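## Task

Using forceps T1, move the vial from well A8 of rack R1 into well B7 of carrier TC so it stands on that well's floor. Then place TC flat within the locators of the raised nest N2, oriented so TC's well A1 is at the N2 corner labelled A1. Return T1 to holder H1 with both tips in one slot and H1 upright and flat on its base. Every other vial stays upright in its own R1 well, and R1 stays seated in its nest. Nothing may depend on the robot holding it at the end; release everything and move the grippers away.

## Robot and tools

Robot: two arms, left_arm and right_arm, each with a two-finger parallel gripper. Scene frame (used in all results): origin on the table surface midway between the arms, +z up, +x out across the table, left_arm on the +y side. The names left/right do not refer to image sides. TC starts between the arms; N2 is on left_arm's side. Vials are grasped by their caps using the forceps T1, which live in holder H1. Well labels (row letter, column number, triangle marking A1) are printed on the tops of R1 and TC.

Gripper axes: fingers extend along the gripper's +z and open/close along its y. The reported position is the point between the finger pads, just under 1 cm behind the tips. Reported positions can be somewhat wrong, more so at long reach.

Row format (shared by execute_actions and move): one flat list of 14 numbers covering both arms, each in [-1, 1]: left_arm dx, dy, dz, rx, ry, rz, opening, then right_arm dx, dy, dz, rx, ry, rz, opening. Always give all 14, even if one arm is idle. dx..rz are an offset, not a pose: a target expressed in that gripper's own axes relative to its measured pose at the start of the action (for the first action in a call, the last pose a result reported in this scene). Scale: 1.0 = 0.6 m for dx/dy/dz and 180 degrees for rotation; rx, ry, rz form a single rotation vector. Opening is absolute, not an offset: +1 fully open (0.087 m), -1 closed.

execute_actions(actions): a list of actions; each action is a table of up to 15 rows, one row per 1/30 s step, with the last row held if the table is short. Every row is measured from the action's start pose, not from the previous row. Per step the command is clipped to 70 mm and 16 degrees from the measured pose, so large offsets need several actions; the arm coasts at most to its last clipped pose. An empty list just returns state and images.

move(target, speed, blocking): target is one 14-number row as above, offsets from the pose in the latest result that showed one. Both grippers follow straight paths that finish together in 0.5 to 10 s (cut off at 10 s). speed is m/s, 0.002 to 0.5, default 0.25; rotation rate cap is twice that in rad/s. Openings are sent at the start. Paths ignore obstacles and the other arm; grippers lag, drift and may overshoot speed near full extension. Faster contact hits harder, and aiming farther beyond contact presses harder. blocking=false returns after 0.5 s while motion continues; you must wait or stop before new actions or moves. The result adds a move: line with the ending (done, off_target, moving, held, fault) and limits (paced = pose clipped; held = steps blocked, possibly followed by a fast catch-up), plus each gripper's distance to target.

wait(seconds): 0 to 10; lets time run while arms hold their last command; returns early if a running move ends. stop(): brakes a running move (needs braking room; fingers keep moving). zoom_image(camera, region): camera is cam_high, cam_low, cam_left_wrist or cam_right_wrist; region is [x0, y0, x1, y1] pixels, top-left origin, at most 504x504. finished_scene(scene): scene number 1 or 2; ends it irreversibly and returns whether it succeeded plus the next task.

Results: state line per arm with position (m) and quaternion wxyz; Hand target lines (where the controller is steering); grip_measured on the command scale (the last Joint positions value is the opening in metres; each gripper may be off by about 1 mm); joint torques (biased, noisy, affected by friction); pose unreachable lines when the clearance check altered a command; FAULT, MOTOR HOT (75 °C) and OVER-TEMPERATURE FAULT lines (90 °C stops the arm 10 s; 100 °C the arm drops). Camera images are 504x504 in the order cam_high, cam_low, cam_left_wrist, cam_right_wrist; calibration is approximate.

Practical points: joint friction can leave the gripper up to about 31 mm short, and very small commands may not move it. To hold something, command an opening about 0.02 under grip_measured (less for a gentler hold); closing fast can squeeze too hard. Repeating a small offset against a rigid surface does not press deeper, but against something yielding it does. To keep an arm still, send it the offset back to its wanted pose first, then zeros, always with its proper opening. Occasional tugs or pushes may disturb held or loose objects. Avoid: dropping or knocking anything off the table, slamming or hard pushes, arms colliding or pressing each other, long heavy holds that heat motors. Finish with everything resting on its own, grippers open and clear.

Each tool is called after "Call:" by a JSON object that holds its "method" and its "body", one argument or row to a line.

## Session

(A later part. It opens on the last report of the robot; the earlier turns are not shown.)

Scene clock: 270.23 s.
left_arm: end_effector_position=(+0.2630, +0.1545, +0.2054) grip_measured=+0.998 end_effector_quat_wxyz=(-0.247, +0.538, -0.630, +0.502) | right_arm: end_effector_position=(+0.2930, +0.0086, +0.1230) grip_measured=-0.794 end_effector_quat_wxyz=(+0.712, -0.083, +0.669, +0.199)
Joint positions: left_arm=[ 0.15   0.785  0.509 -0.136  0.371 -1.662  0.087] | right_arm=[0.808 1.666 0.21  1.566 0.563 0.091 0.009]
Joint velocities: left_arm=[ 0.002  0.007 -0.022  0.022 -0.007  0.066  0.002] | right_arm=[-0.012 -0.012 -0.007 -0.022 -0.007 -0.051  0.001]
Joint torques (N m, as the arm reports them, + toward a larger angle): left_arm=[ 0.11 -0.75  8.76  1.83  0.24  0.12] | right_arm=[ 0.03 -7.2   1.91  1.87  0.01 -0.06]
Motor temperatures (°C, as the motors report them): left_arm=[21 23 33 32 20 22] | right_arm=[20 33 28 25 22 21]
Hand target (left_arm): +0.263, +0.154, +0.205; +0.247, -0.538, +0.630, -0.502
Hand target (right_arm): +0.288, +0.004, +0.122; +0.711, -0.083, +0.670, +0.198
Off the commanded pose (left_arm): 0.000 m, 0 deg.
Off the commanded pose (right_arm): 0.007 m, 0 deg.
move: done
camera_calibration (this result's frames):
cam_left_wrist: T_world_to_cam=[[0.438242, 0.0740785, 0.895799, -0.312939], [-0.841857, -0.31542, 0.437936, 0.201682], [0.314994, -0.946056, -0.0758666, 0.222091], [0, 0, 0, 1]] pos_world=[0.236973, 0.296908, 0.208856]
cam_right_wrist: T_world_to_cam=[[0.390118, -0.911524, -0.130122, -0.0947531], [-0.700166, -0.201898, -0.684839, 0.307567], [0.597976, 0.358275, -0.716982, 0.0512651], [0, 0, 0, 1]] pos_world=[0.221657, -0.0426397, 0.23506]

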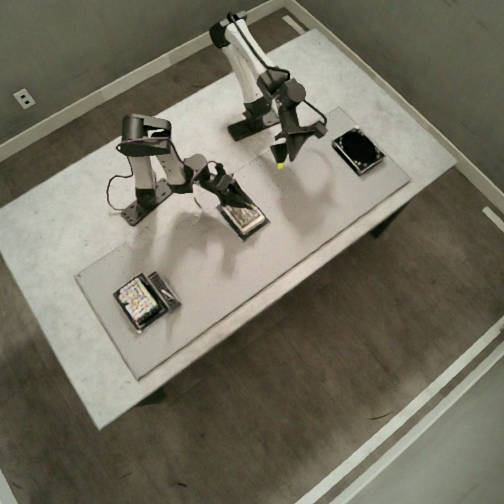

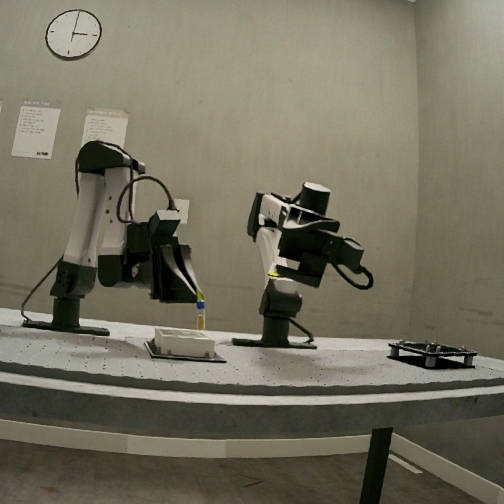

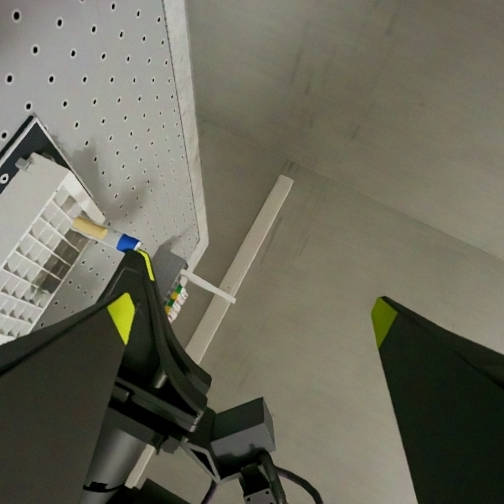

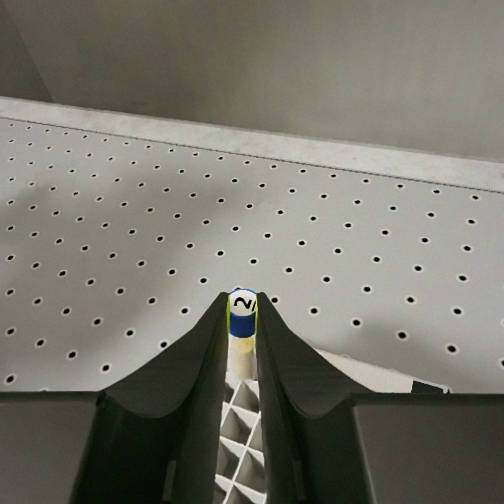

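Plausibly B7. Lower 1 cm and check.

Call:
{"method": "move", "body": {
  "target": [0,0,0,0,0,0,1,0.025,0,0,0,0,0,-0.8],
  "speed": 0.02
}}

Call:
{"method": "zoom_image", "body": {
  "camera": "cam_left_wrist",
  "region": [0,140,160,300]
}}

Call:
{"method": "zoom_image", "body": {
  "camera": "cam_right_wrist",
  "region": [144,304,344,504]
}}

Scene clock: 271.67 s.
left_arm: end_effector_position=(+0.2630, +0.1545, +0.2054) grip_measured=+0.998 end_effector_quat_wxyz=(-0.247, +0.538, -0.630, +0.502) | right_arm: end_effector_position=(+0.2930, +0.0090, +0.1131) grip_measured=-0.794 end_effector_quat_wxyz=(+0.704, -0.086, +0.677, +0.195)
Joint positions: left_arm=[ 0.15   0.785  0.509 -0.136  0.371 -1.662  0.087] | right_arm=[0.808 1.697 0.21  1.568 0.564 0.101 0.009]
Joint velocities: left_arm=[ 0.002 -0.007  0.007  0.037  0.022 -0.007  0.001] | right_arm=[-0.012 -0.012 -0.007  0.022 -0.037 -0.022 -0.001]
Joint torques (N m, as the arm reports them, + toward a larger angle): left_arm=[ 0.16 -0.74  8.79  1.85  0.23  0.12] | right_arm=[-0.27 -4.04  4.44  1.93 -0.07 -0.01]
Motor temperatures (°C, as the motors report them): left_arm=[21 23 33 32 20 22] | right_arm=[20 33 28 25 22 21]
Hand target (left_arm): +0.263, +0.154, +0.205; +0.247, -0.538, +0.630, -0.502
Hand target (right_arm): +0.293, +0.011, +0.109; +0.701, -0.085, +0.681, +0.196
Off the commanded pose (left_arm): 0.000 m, 0 deg.
Off the commanded pose (right_arm): 0.005 m, 1 deg.
joint sent to its limit (right arm) — the command would take joint 4 (wrist pitch) past its upper limit, so that joint was sent only as far as its limit.
move: done
camera_calibration (this result's frames):
cam_left_wrist: T_world_to_cam=[[0.438242, 0.0740785, 0.895799, -0.312939], [-0.841857, -0.31542, 0.437936, 0.201682], [0.314994, -0.946056, -0.0758666, 0.222091], [0, 0, 0, 1]] pos_world=[0.236973, 0.296908, 0.208856]
cam_right_wrist: T_world_to_cam=[[0.387566, -0.91339, -0.124543, -0.0955594], [-0.713746, -0.211824, -0.667605, 0.302955], [0.583403, 0.347633, -0.734024, 0.0502803], [0, 0, 0, 1]] pos_world=[0.223935, -0.0405891, 0.22726]

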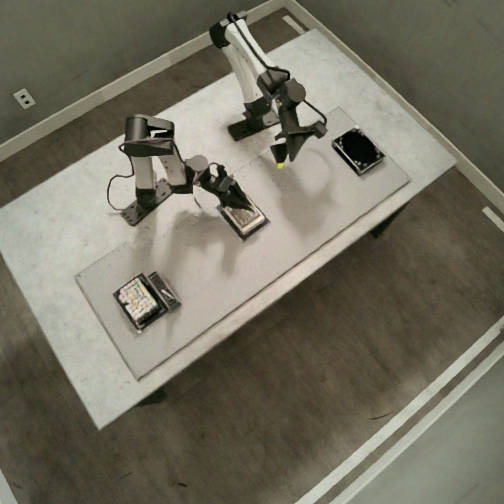

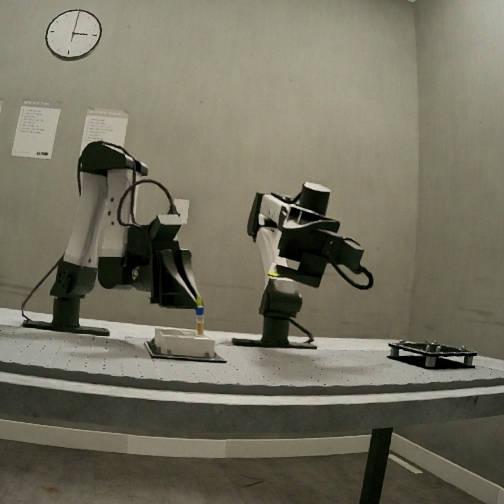

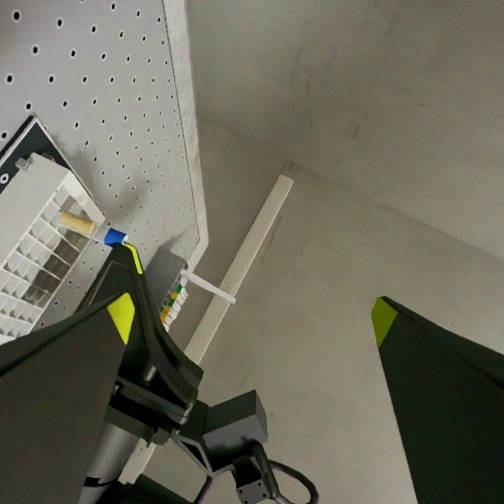

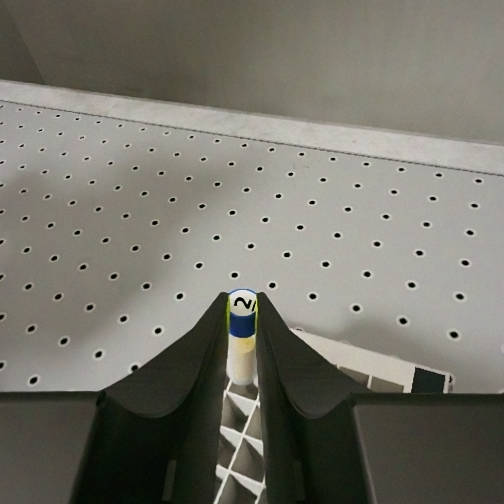

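Region (0, 140, 160, 300) of cam_left_wrist's 504x504 image, scaled by 3.150, with more detail than that image has.

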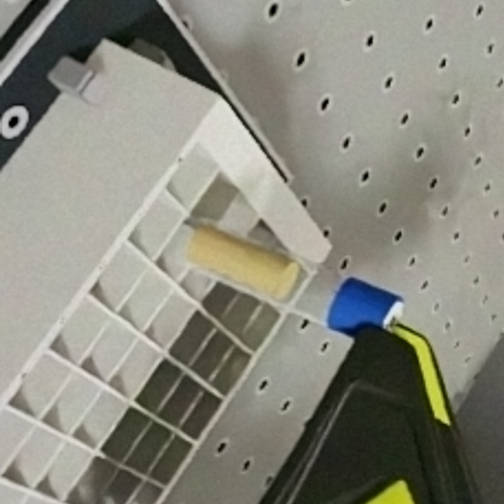

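Region (144, 304, 344, 504) of cam_right_wrist's 504x504 image, scaled by 2.520, with more detail than that image has.

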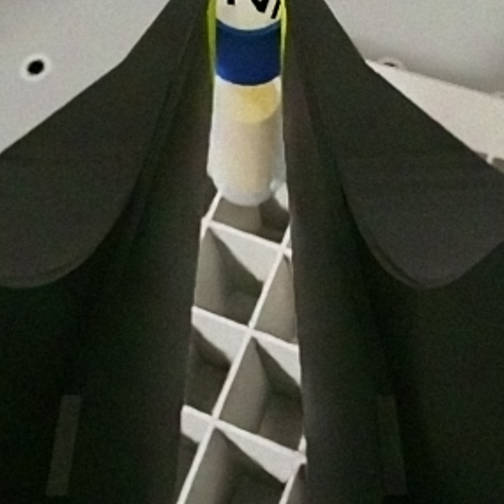

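Call:
{"method": "move", "body": {
  "target": [0,0,0,0,0,0,1,0.035,0.002,-0.006,0,0,0,-0.8],
  "speed": 0.02
}}

Call:
{"method": "zoom_image", "body": {
  "camera": "cam_left_wrist",
  "region": [0,140,160,300]
}}

Scene clock: 273.33 s.
left_arm: end_effector_position=(+0.2630, +0.1545, +0.2054) grip_measured=+0.998 end_effector_quat_wxyz=(-0.247, +0.538, -0.630, +0.502) | right_arm: end_effector_position=(+0.2920, +0.0094, +0.1098) grip_measured=-0.794 end_effector_quat_wxyz=(+0.702, -0.078, +0.680, +0.197)
Joint positions: left_arm=[ 0.15   0.785  0.509 -0.136  0.371 -1.662  0.087] | right_arm=[0.817 1.713 0.21  1.577 0.582 0.118 0.009]
Joint velocities: left_arm=[-0.002 -0.007  0.017 -0.037 -0.037 -0.022 -0.001] | right_arm=[-0.012 -0.002  0.002  0.066 -0.095  0.051  0.001]
Joint torques (N m, as the arm reports them, + toward a larger angle): left_arm=[ 0.04 -0.72  8.8   1.82  0.19  0.1 ] | right_arm=[ 0.43 -2.02  3.76  1.83 -0.04  0.05]
Motor temperatures (°C, as the motors report them): left_arm=[21 23 33 32 20 22] | right_arm=[20 33 28 25 21 21]
Hand target (left_arm): +0.263, +0.154, +0.205; +0.247, -0.538, +0.630, -0.502
Hand target (right_arm): +0.289, +0.012, +0.093; +0.688, -0.089, +0.695, +0.191
Off the commanded pose (left_arm): 0.000 m, 0 deg.
Off the commanded pose (right_arm): 0.018 m, 1 deg.
joint sent to its limit (right arm) — the command would take joint 4 (wrist pitch) past its upper limit, so that joint was sent only as far as its limit.
move: off_target (right_arm)
camera_calibration (this result's frames):
cam_left_wrist: T_world_to_cam=[[0.438242, 0.0740785, 0.895799, -0.312939], [-0.841857, -0.31542, 0.437936, 0.201682], [0.314994, -0.946056, -0.0758666, 0.222091], [0, 0, 0, 1]] pos_world=[0.236973, 0.296908, 0.208856]
cam_right_wrist: T_world_to_cam=[[0.378766, -0.914905, -0.139589, -0.0909612], [-0.72304, -0.198377, -0.66171, 0.30206], [0.57771, 0.351562, -0.736651, 0.0502637], [0, 0, 0, 1]] pos_world=[0.223817, -0.0409698, 0.224206]

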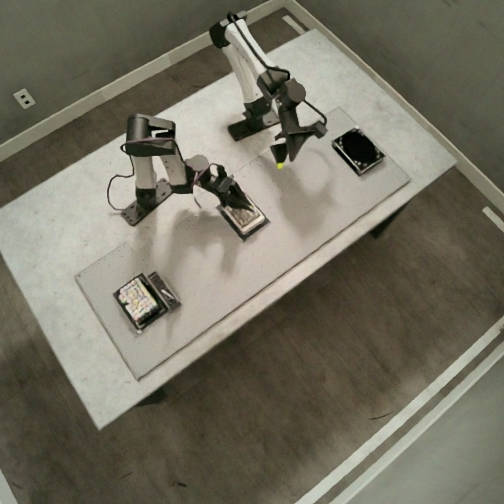

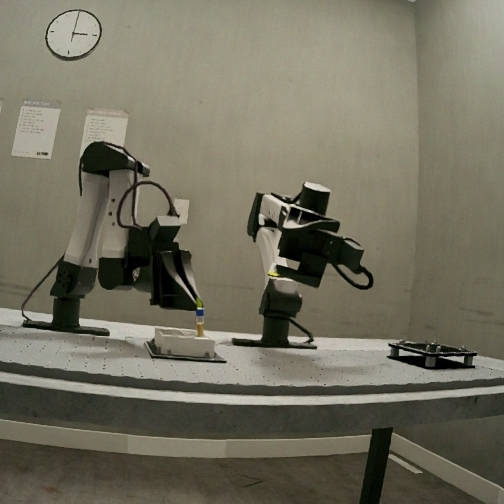

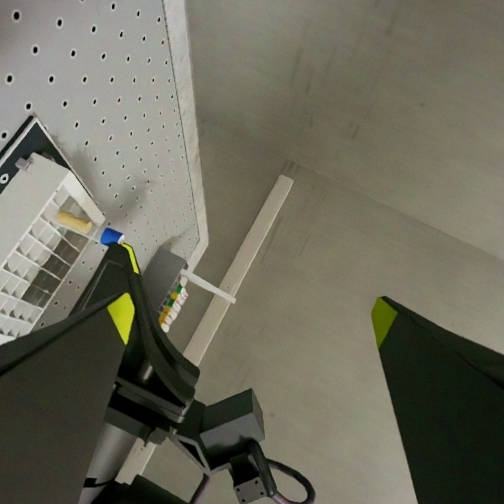

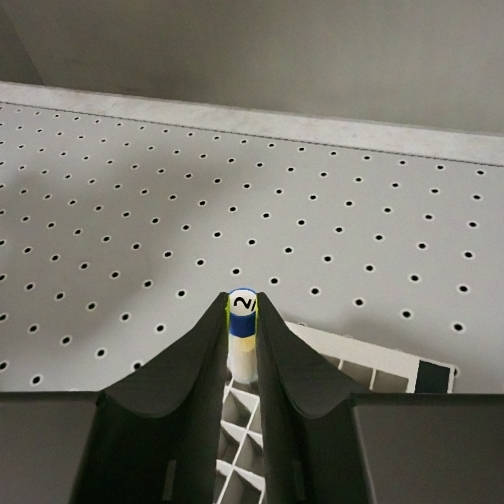

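Region (0, 140, 160, 300) of cam_left_wrist's 504x504 image, scaled by 3.150, with more detail than that image has.

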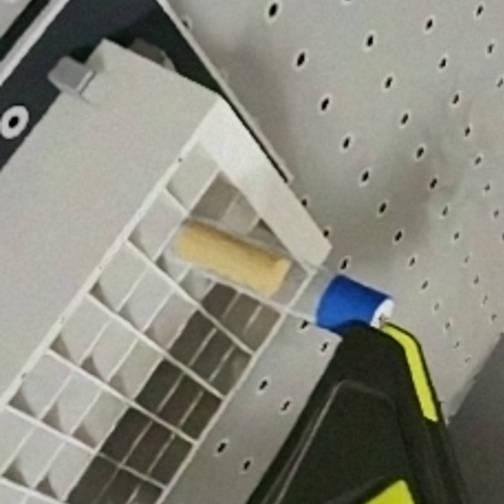

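Call:
{"method": "move", "body": {
  "target": [0,0,0,0,0,0,1,-0.012,-0.009,-0.017,0,0,0,-0.8],
  "speed": 0.02
}}

Call:
{"method": "move", "body": {
  "target": [0,0,0,0,0,0,1,0.035,0,0,0,0,0,-0.8],
  "speed": 0.02
}}

Call:
{"method": "zoom_image", "body": {
  "camera": "cam_left_wrist",
  "region": [0,140,160,300]
}}

Call:
{"method": "zoom_image", "body": {
  "camera": "cam_right_wrist",
  "region": [144,304,344,504]
}}

Scene clock: 274.97 s.
left_arm: end_effector_position=(+0.2630, +0.1545, +0.2054) grip_measured=+0.998 end_effector_quat_wxyz=(-0.247, +0.538, -0.630, +0.502) | right_arm: end_effector_position=(+0.2892, +0.0052, +0.1234) grip_measured=-0.794 end_effector_quat_wxyz=(+0.709, -0.069, +0.671, +0.206)
Joint positions: left_arm=[ 0.15   0.785  0.509 -0.136  0.371 -1.662  0.087] | right_arm=[0.817 1.648 0.192 1.565 0.583 0.119 0.009]
Joint velocities: left_arm=[-0.012  0.007  0.017  0.007 -0.007 -0.037 -0.   ] | right_arm=[-0.002  0.002 -0.012  0.007 -0.066  0.007 -0.001]
Joint torques (N m, as the arm reports them, + toward a larger angle): left_arm=[ 0.03 -0.81  8.83  1.81  0.22  0.12] | right_arm=[-0.34 -7.07  1.83  1.61 -0.06 -0.06]
Motor temperatures (°C, as the motors report them): left_arm=[21 23 33 33 20 22] | right_arm=[20 33 28 25 21 21]
Hand target (left_arm): +0.263, +0.154, +0.205; +0.247, -0.538, +0.630, -0.502
Hand target (right_arm): +0.285, -0.001, +0.115; +0.702, -0.078, +0.680, +0.197
Off the commanded pose (left_arm): 0.000 m, 0 deg.
Off the commanded pose (right_arm): 0.011 m, 2 deg.
move: off_target (right_arm)
camera_calibration (this result's frames):
cam_left_wrist: T_world_to_cam=[[0.438242, 0.0740785, 0.895799, -0.312939], [-0.841857, -0.31542, 0.437936, 0.201682], [0.314994, -0.946056, -0.0758666, 0.222091], [0, 0, 0, 1]] pos_world=[0.236973, 0.296908, 0.208856]
cam_right_wrist: T_world_to_cam=[[0.380658, -0.91085, -0.159535, -0.0900379], [-0.710436, -0.177629, -0.680976, 0.306818], [0.591929, 0.372558, -0.714717, 0.0564256], [0, 0, 0, 1]] pos_world=[0.218848, -0.0485331, 0.2349]

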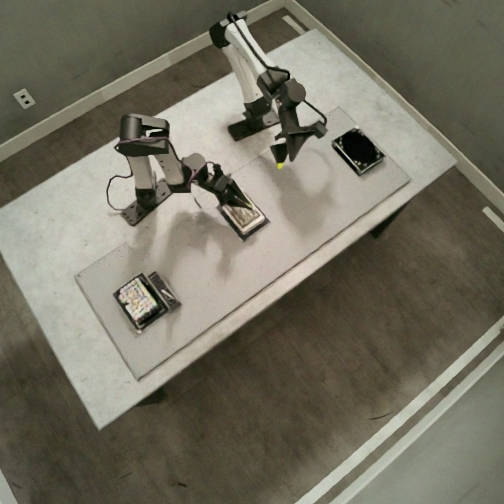

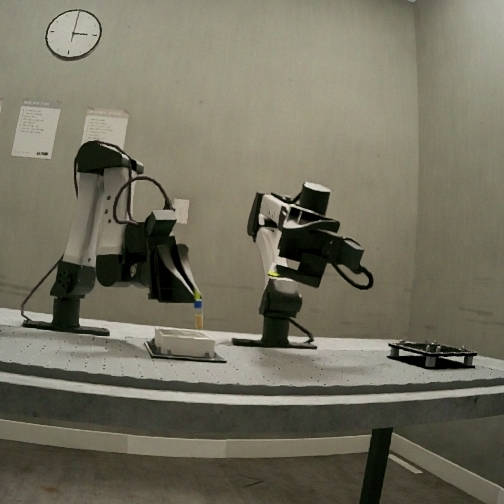

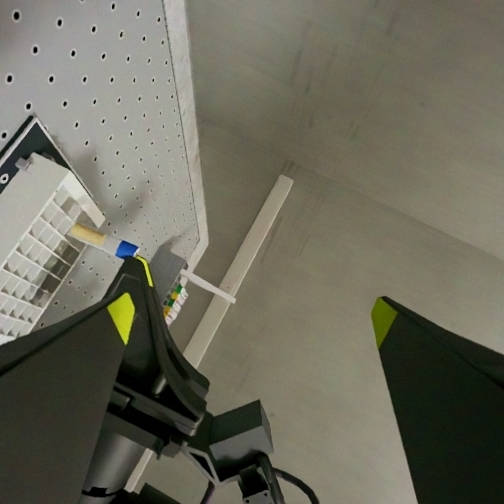

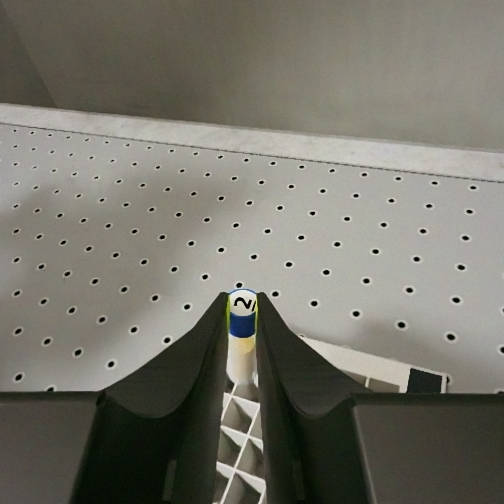

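Scene clock: 276.23 s.
left_arm: end_effector_position=(+0.2630, +0.1545, +0.2054) grip_measured=+0.998 end_effector_quat_wxyz=(-0.247, +0.538, -0.630, +0.502) | right_arm: end_effector_position=(+0.2893, +0.0060, +0.1096) grip_measured=-0.794 end_effector_quat_wxyz=(+0.699, -0.072, +0.682, +0.202)
Joint positions: left_arm=[ 0.15   0.785  0.509 -0.136  0.371 -1.662  0.087] | right_arm=[0.817 1.698 0.192 1.577 0.584 0.138 0.009]
Joint velocities: left_arm=[-0.012 -0.012 -0.002  0.007 -0.037 -0.037  0.   ] | right_arm=[-0.002  0.002  0.012 -0.051  0.037 -0.022  0.001]
Joint torques (N m, as the arm reports them, + toward a larger angle): left_arm=[ 0.16 -0.63  8.66  1.82  0.21  0.11] | right_arm=[ 0.04 -3.56  4.69  1.84  0.03  0.06]
Motor temperatures (°C, as the motors report them): left_arm=[21 23 33 33 20 22] | right_arm=[20 33 28 25 21 21]
Hand target (left_arm): +0.263, +0.154, +0.205; +0.247, -0.538, +0.630, -0.502
Hand target (right_arm): +0.289, +0.009, +0.103; +0.694, -0.072, +0.688, +0.201
Off the commanded pose (left_arm): 0.000 m, 0 deg.
Off the commanded pose (right_arm): 0.008 m, 2 deg.
joint sent to its limit (right arm) — the command would take joint 4 (wrist pitch) past its upper limit, so that joint was sent only as far as its limit.
move: done
camera_calibration (this result's frames):
cam_left_wrist: T_world_to_cam=[[0.438242, 0.0740785, 0.895799, -0.312939], [-0.841857, -0.31542, 0.437936, 0.201682], [0.314994, -0.946056, -0.0758666, 0.222091], [0, 0, 0, 1]] pos_world=[0.236973, 0.296908, 0.208856]
cam_right_wrist: T_world_to_cam=[[0.376428, -0.912963, -0.157484, -0.0904556], [-0.729176, -0.187103, -0.658251, 0.300621], [0.571493, 0.362617, -0.736142, 0.0546117], [0, 0, 0, 1]] pos_world=[0.222045, -0.0461385, 0.223841]

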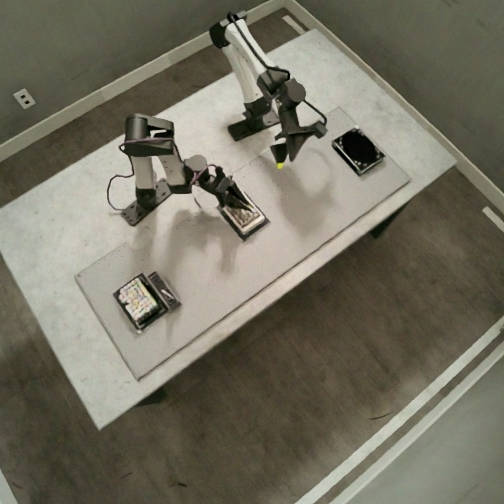

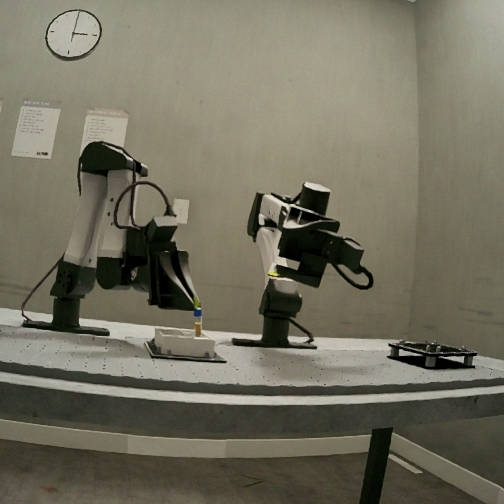

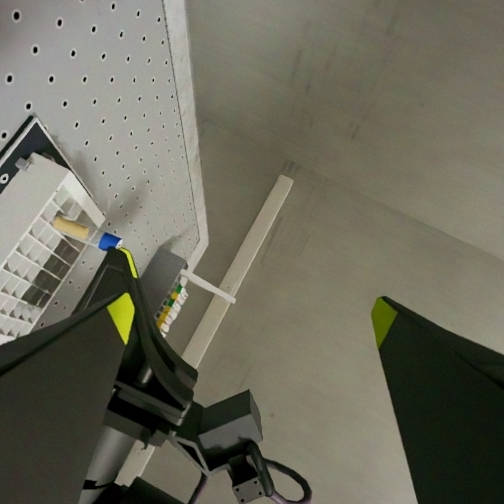

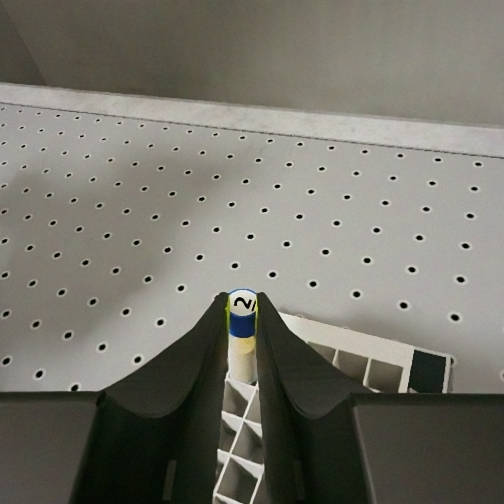

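Region (0, 140, 160, 300) of cam_left_wrist's 504x504 image, scaled by 3.150, with more detail than that image has.

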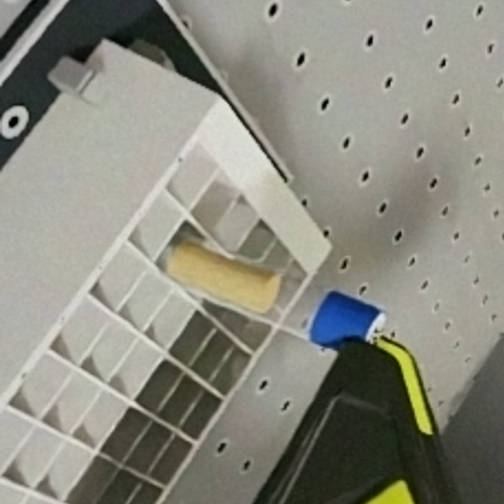

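Region (144, 304, 344, 504) of cam_right_wrist's 504x504 image, scaled by 2.520, with more detail than that image has.

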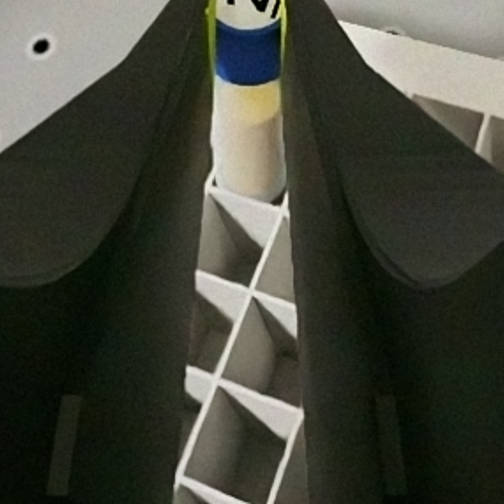

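Call:
{"method": "move", "body": {
  "target": [0,0,0,0,0,0,1,-0.008,-0.014,-0.006,0,0,0,-0.8],
  "speed": 0.02
}}

Call:
{"method": "move", "body": {
  "target": [0,0,0,0,0,0,1,0.035,-0.004,0,0,0,0,-0.8],
  "speed": 0.02
}}

Call:
{"method": "zoom_image", "body": {
  "camera": "cam_left_wrist",
  "region": [0,140,160,300]
}}

Call:
{"method": "zoom_image", "body": {
  "camera": "cam_right_wrist",
  "region": [144,304,344,504]
}}

Scene clock: 277.87 s.
left_arm: end_effector_position=(+0.2630, +0.1545, +0.2054) grip_measured=+0.998 end_effector_quat_wxyz=(-0.247, +0.538, -0.630, +0.502) | right_arm: end_effector_position=(+0.2927, +0.0032, +0.1203) grip_measured=-0.794 end_effector_quat_wxyz=(+0.707, -0.063, +0.673, +0.209)
Joint positions: left_arm=[ 0.15   0.785  0.509 -0.136  0.371 -1.662  0.087] | right_arm=[0.797 1.667 0.192 1.577 0.568 0.139 0.009]
Joint velocities: left_arm=[-0.007 -0.002 -0.007 -0.007  0.066  0.037  0.   ] | right_arm=[-0.007 -0.007  0.002  0.022  0.007  0.037  0.001]
Joint torques (N m, as the arm reports them, + toward a larger angle): left_arm=[ 0.04 -0.67  8.79  1.82  0.25  0.1 ] | right_arm=[-1.22 -7.07  1.51  1.65 -0.2  -0.05]
Motor temperatures (°C, as the motors report them): left_arm=[21 23 33 33 20 22] | right_arm=[20 33 27 25 21 21]
Hand target (left_arm): +0.263, +0.154, +0.205; +0.247, -0.538, +0.630, -0.502
Hand target (right_arm): +0.289, -0.004, +0.113; +0.700, -0.071, +0.682, +0.202
Off the commanded pose (left_arm): 0.000 m, 0 deg.
Off the commanded pose (right_arm): 0.011 m, 2 deg.
move: off_target (right_arm)
camera_calibration (this result's frames):
cam_left_wrist: T_world_to_cam=[[0.438242, 0.0740785, 0.895799, -0.312939], [-0.841857, -0.31542, 0.437936, 0.201682], [0.314994, -0.946056, -0.0758666, 0.222091], [0, 0, 0, 1]] pos_world=[0.236973, 0.296908, 0.208856]
cam_right_wrist: T_world_to_cam=[[0.376407, -0.909949, -0.174098, -0.0906857], [-0.717359, -0.167345, -0.676308, 0.308285], [0.586271, 0.379458, -0.715749, 0.0546575], [0, 0, 0, 1]] pos_world=[0.223241, -0.0516698, 0.231828]

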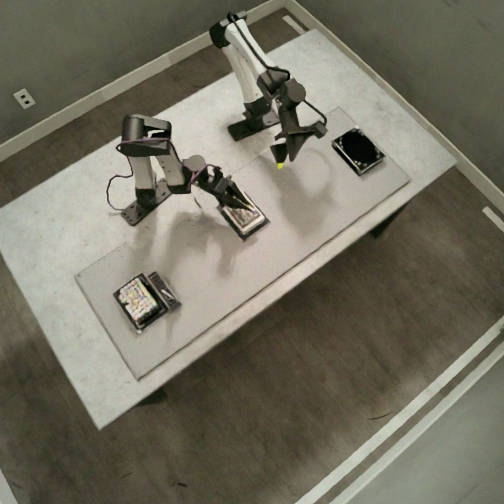

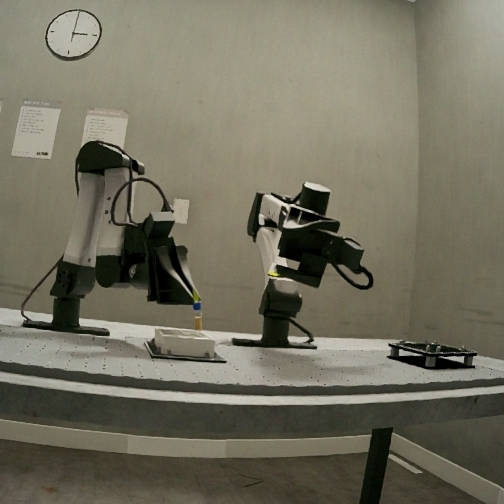

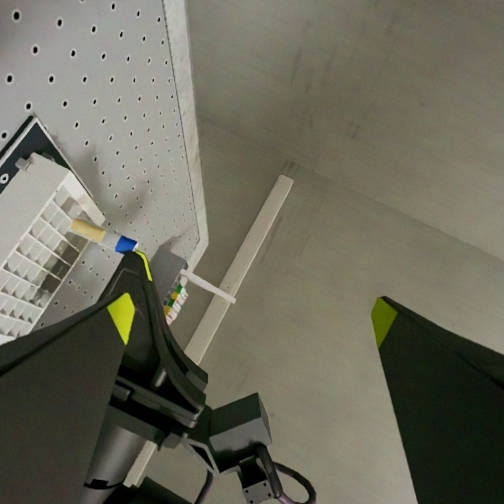

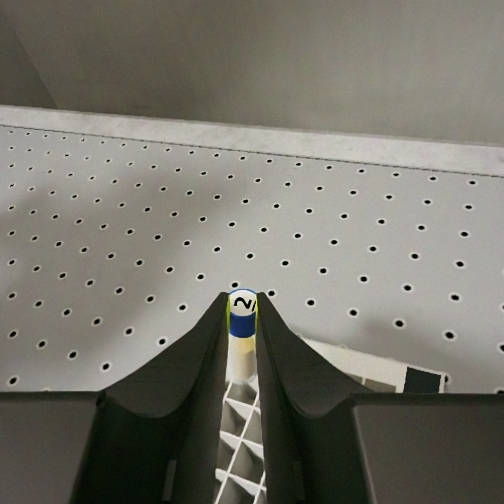

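Scene clock: 279.13 s.
left_arm: end_effector_position=(+0.2630, +0.1545, +0.2054) grip_measured=+0.998 end_effector_quat_wxyz=(-0.247, +0.538, -0.630, +0.502) | right_arm: end_effector_position=(+0.2924, +0.0040, +0.1058) grip_measured=-0.794 end_effector_quat_wxyz=(+0.695, -0.065, +0.686, +0.206)
Joint positions: left_arm=[ 0.15   0.785  0.509 -0.136  0.371 -1.662  0.087] | right_arm=[0.797 1.71  0.192 1.577 0.568 0.161 0.009]
Joint velocities: left_arm=[-0.012  0.002  0.007  0.022 -0.007  0.007 -0.001] | right_arm=[ 0.002 -0.007  0.007 -0.022 -0.037  0.007  0.001]
Joint torques (N m, as the arm reports them, + toward a larger angle): left_arm=[ 0.03 -0.81  8.72  1.85  0.24  0.12] | right_arm=[-0.49 -3.96  4.42  1.81 -0.07  0.01]
Motor temperatures (°C, as the motors report them): left_arm=[21 23 33 33 20 22] | right_arm=[20 33 27 26 21 21]
Hand target (left_arm): +0.263, +0.154, +0.205; +0.247, -0.538, +0.630, -0.502
Hand target (right_arm): +0.294, +0.005, +0.100; +0.690, -0.065, +0.692, +0.204
Off the commanded pose (left_arm): 0.000 m, 0 deg.
Off the commanded pose (right_arm): 0.007 m, 2 deg.
joint sent to its limit (right arm) — the command would take joint 4 (wrist pitch) past its upper limit, so that joint was sent only as far as its limit.
move: done
camera_calibration (this result's frames):
cam_left_wrist: T_world_to_cam=[[0.438242, 0.0740785, 0.895799, -0.312939], [-0.841857, -0.31542, 0.437936, 0.201682], [0.314994, -0.946056, -0.0758666, 0.222091], [0, 0, 0, 1]] pos_world=[0.236973, 0.296908, 0.208856]
cam_right_wrist: T_world_to_cam=[[0.371968, -0.911909, -0.173384, -0.09108], [-0.739369, -0.178134, -0.649308, 0.301994], [0.561224, 0.369717, -0.740498, 0.0541765], [0, 0, 0, 1]] pos_world=[0.226759, -0.0492912, 0.220413]

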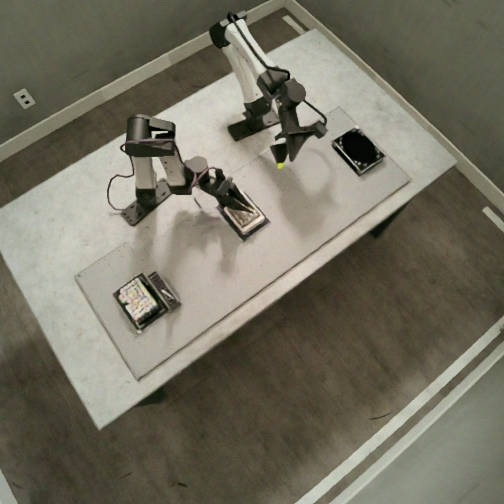

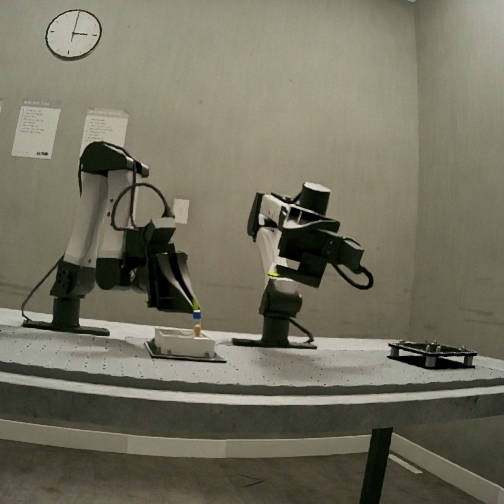

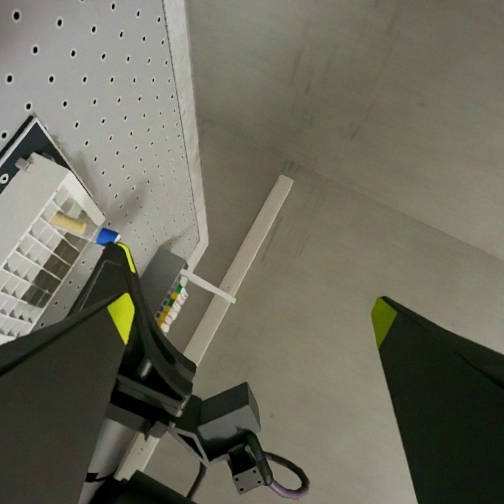

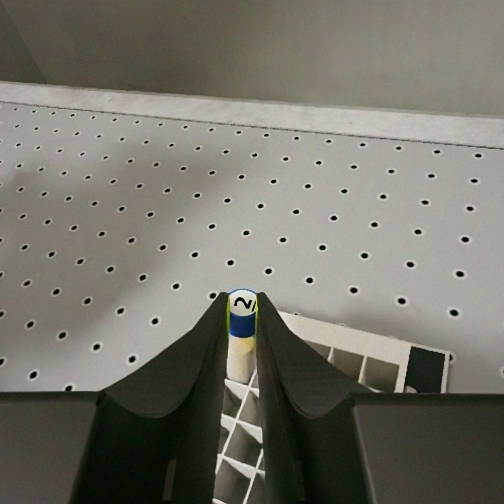

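Region (0, 140, 160, 300) of cam_left_wrist's 504x504 image, scaled by 3.150, with more detail than that image has.

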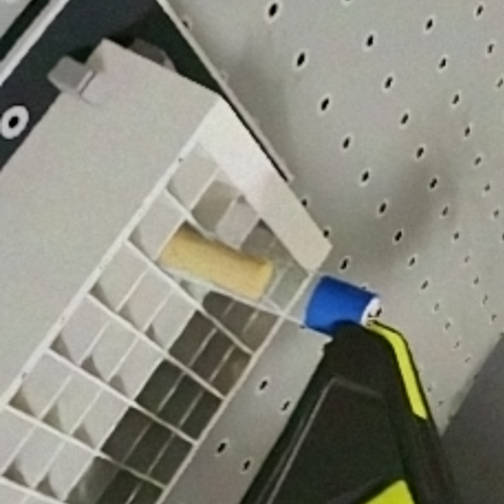

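Region (144, 304, 344, 504) of cam_right_wrist's 504x504 image, scaled by 2.520, with more detail than that image has.

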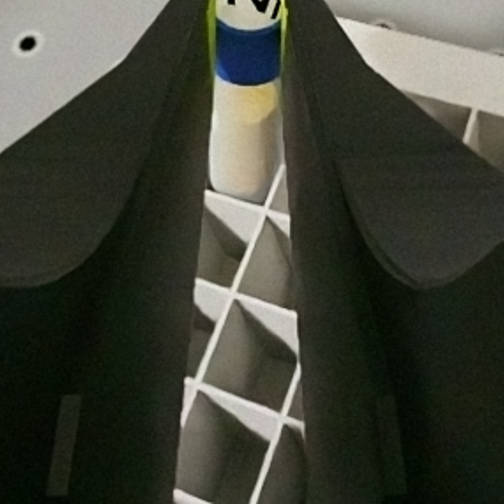

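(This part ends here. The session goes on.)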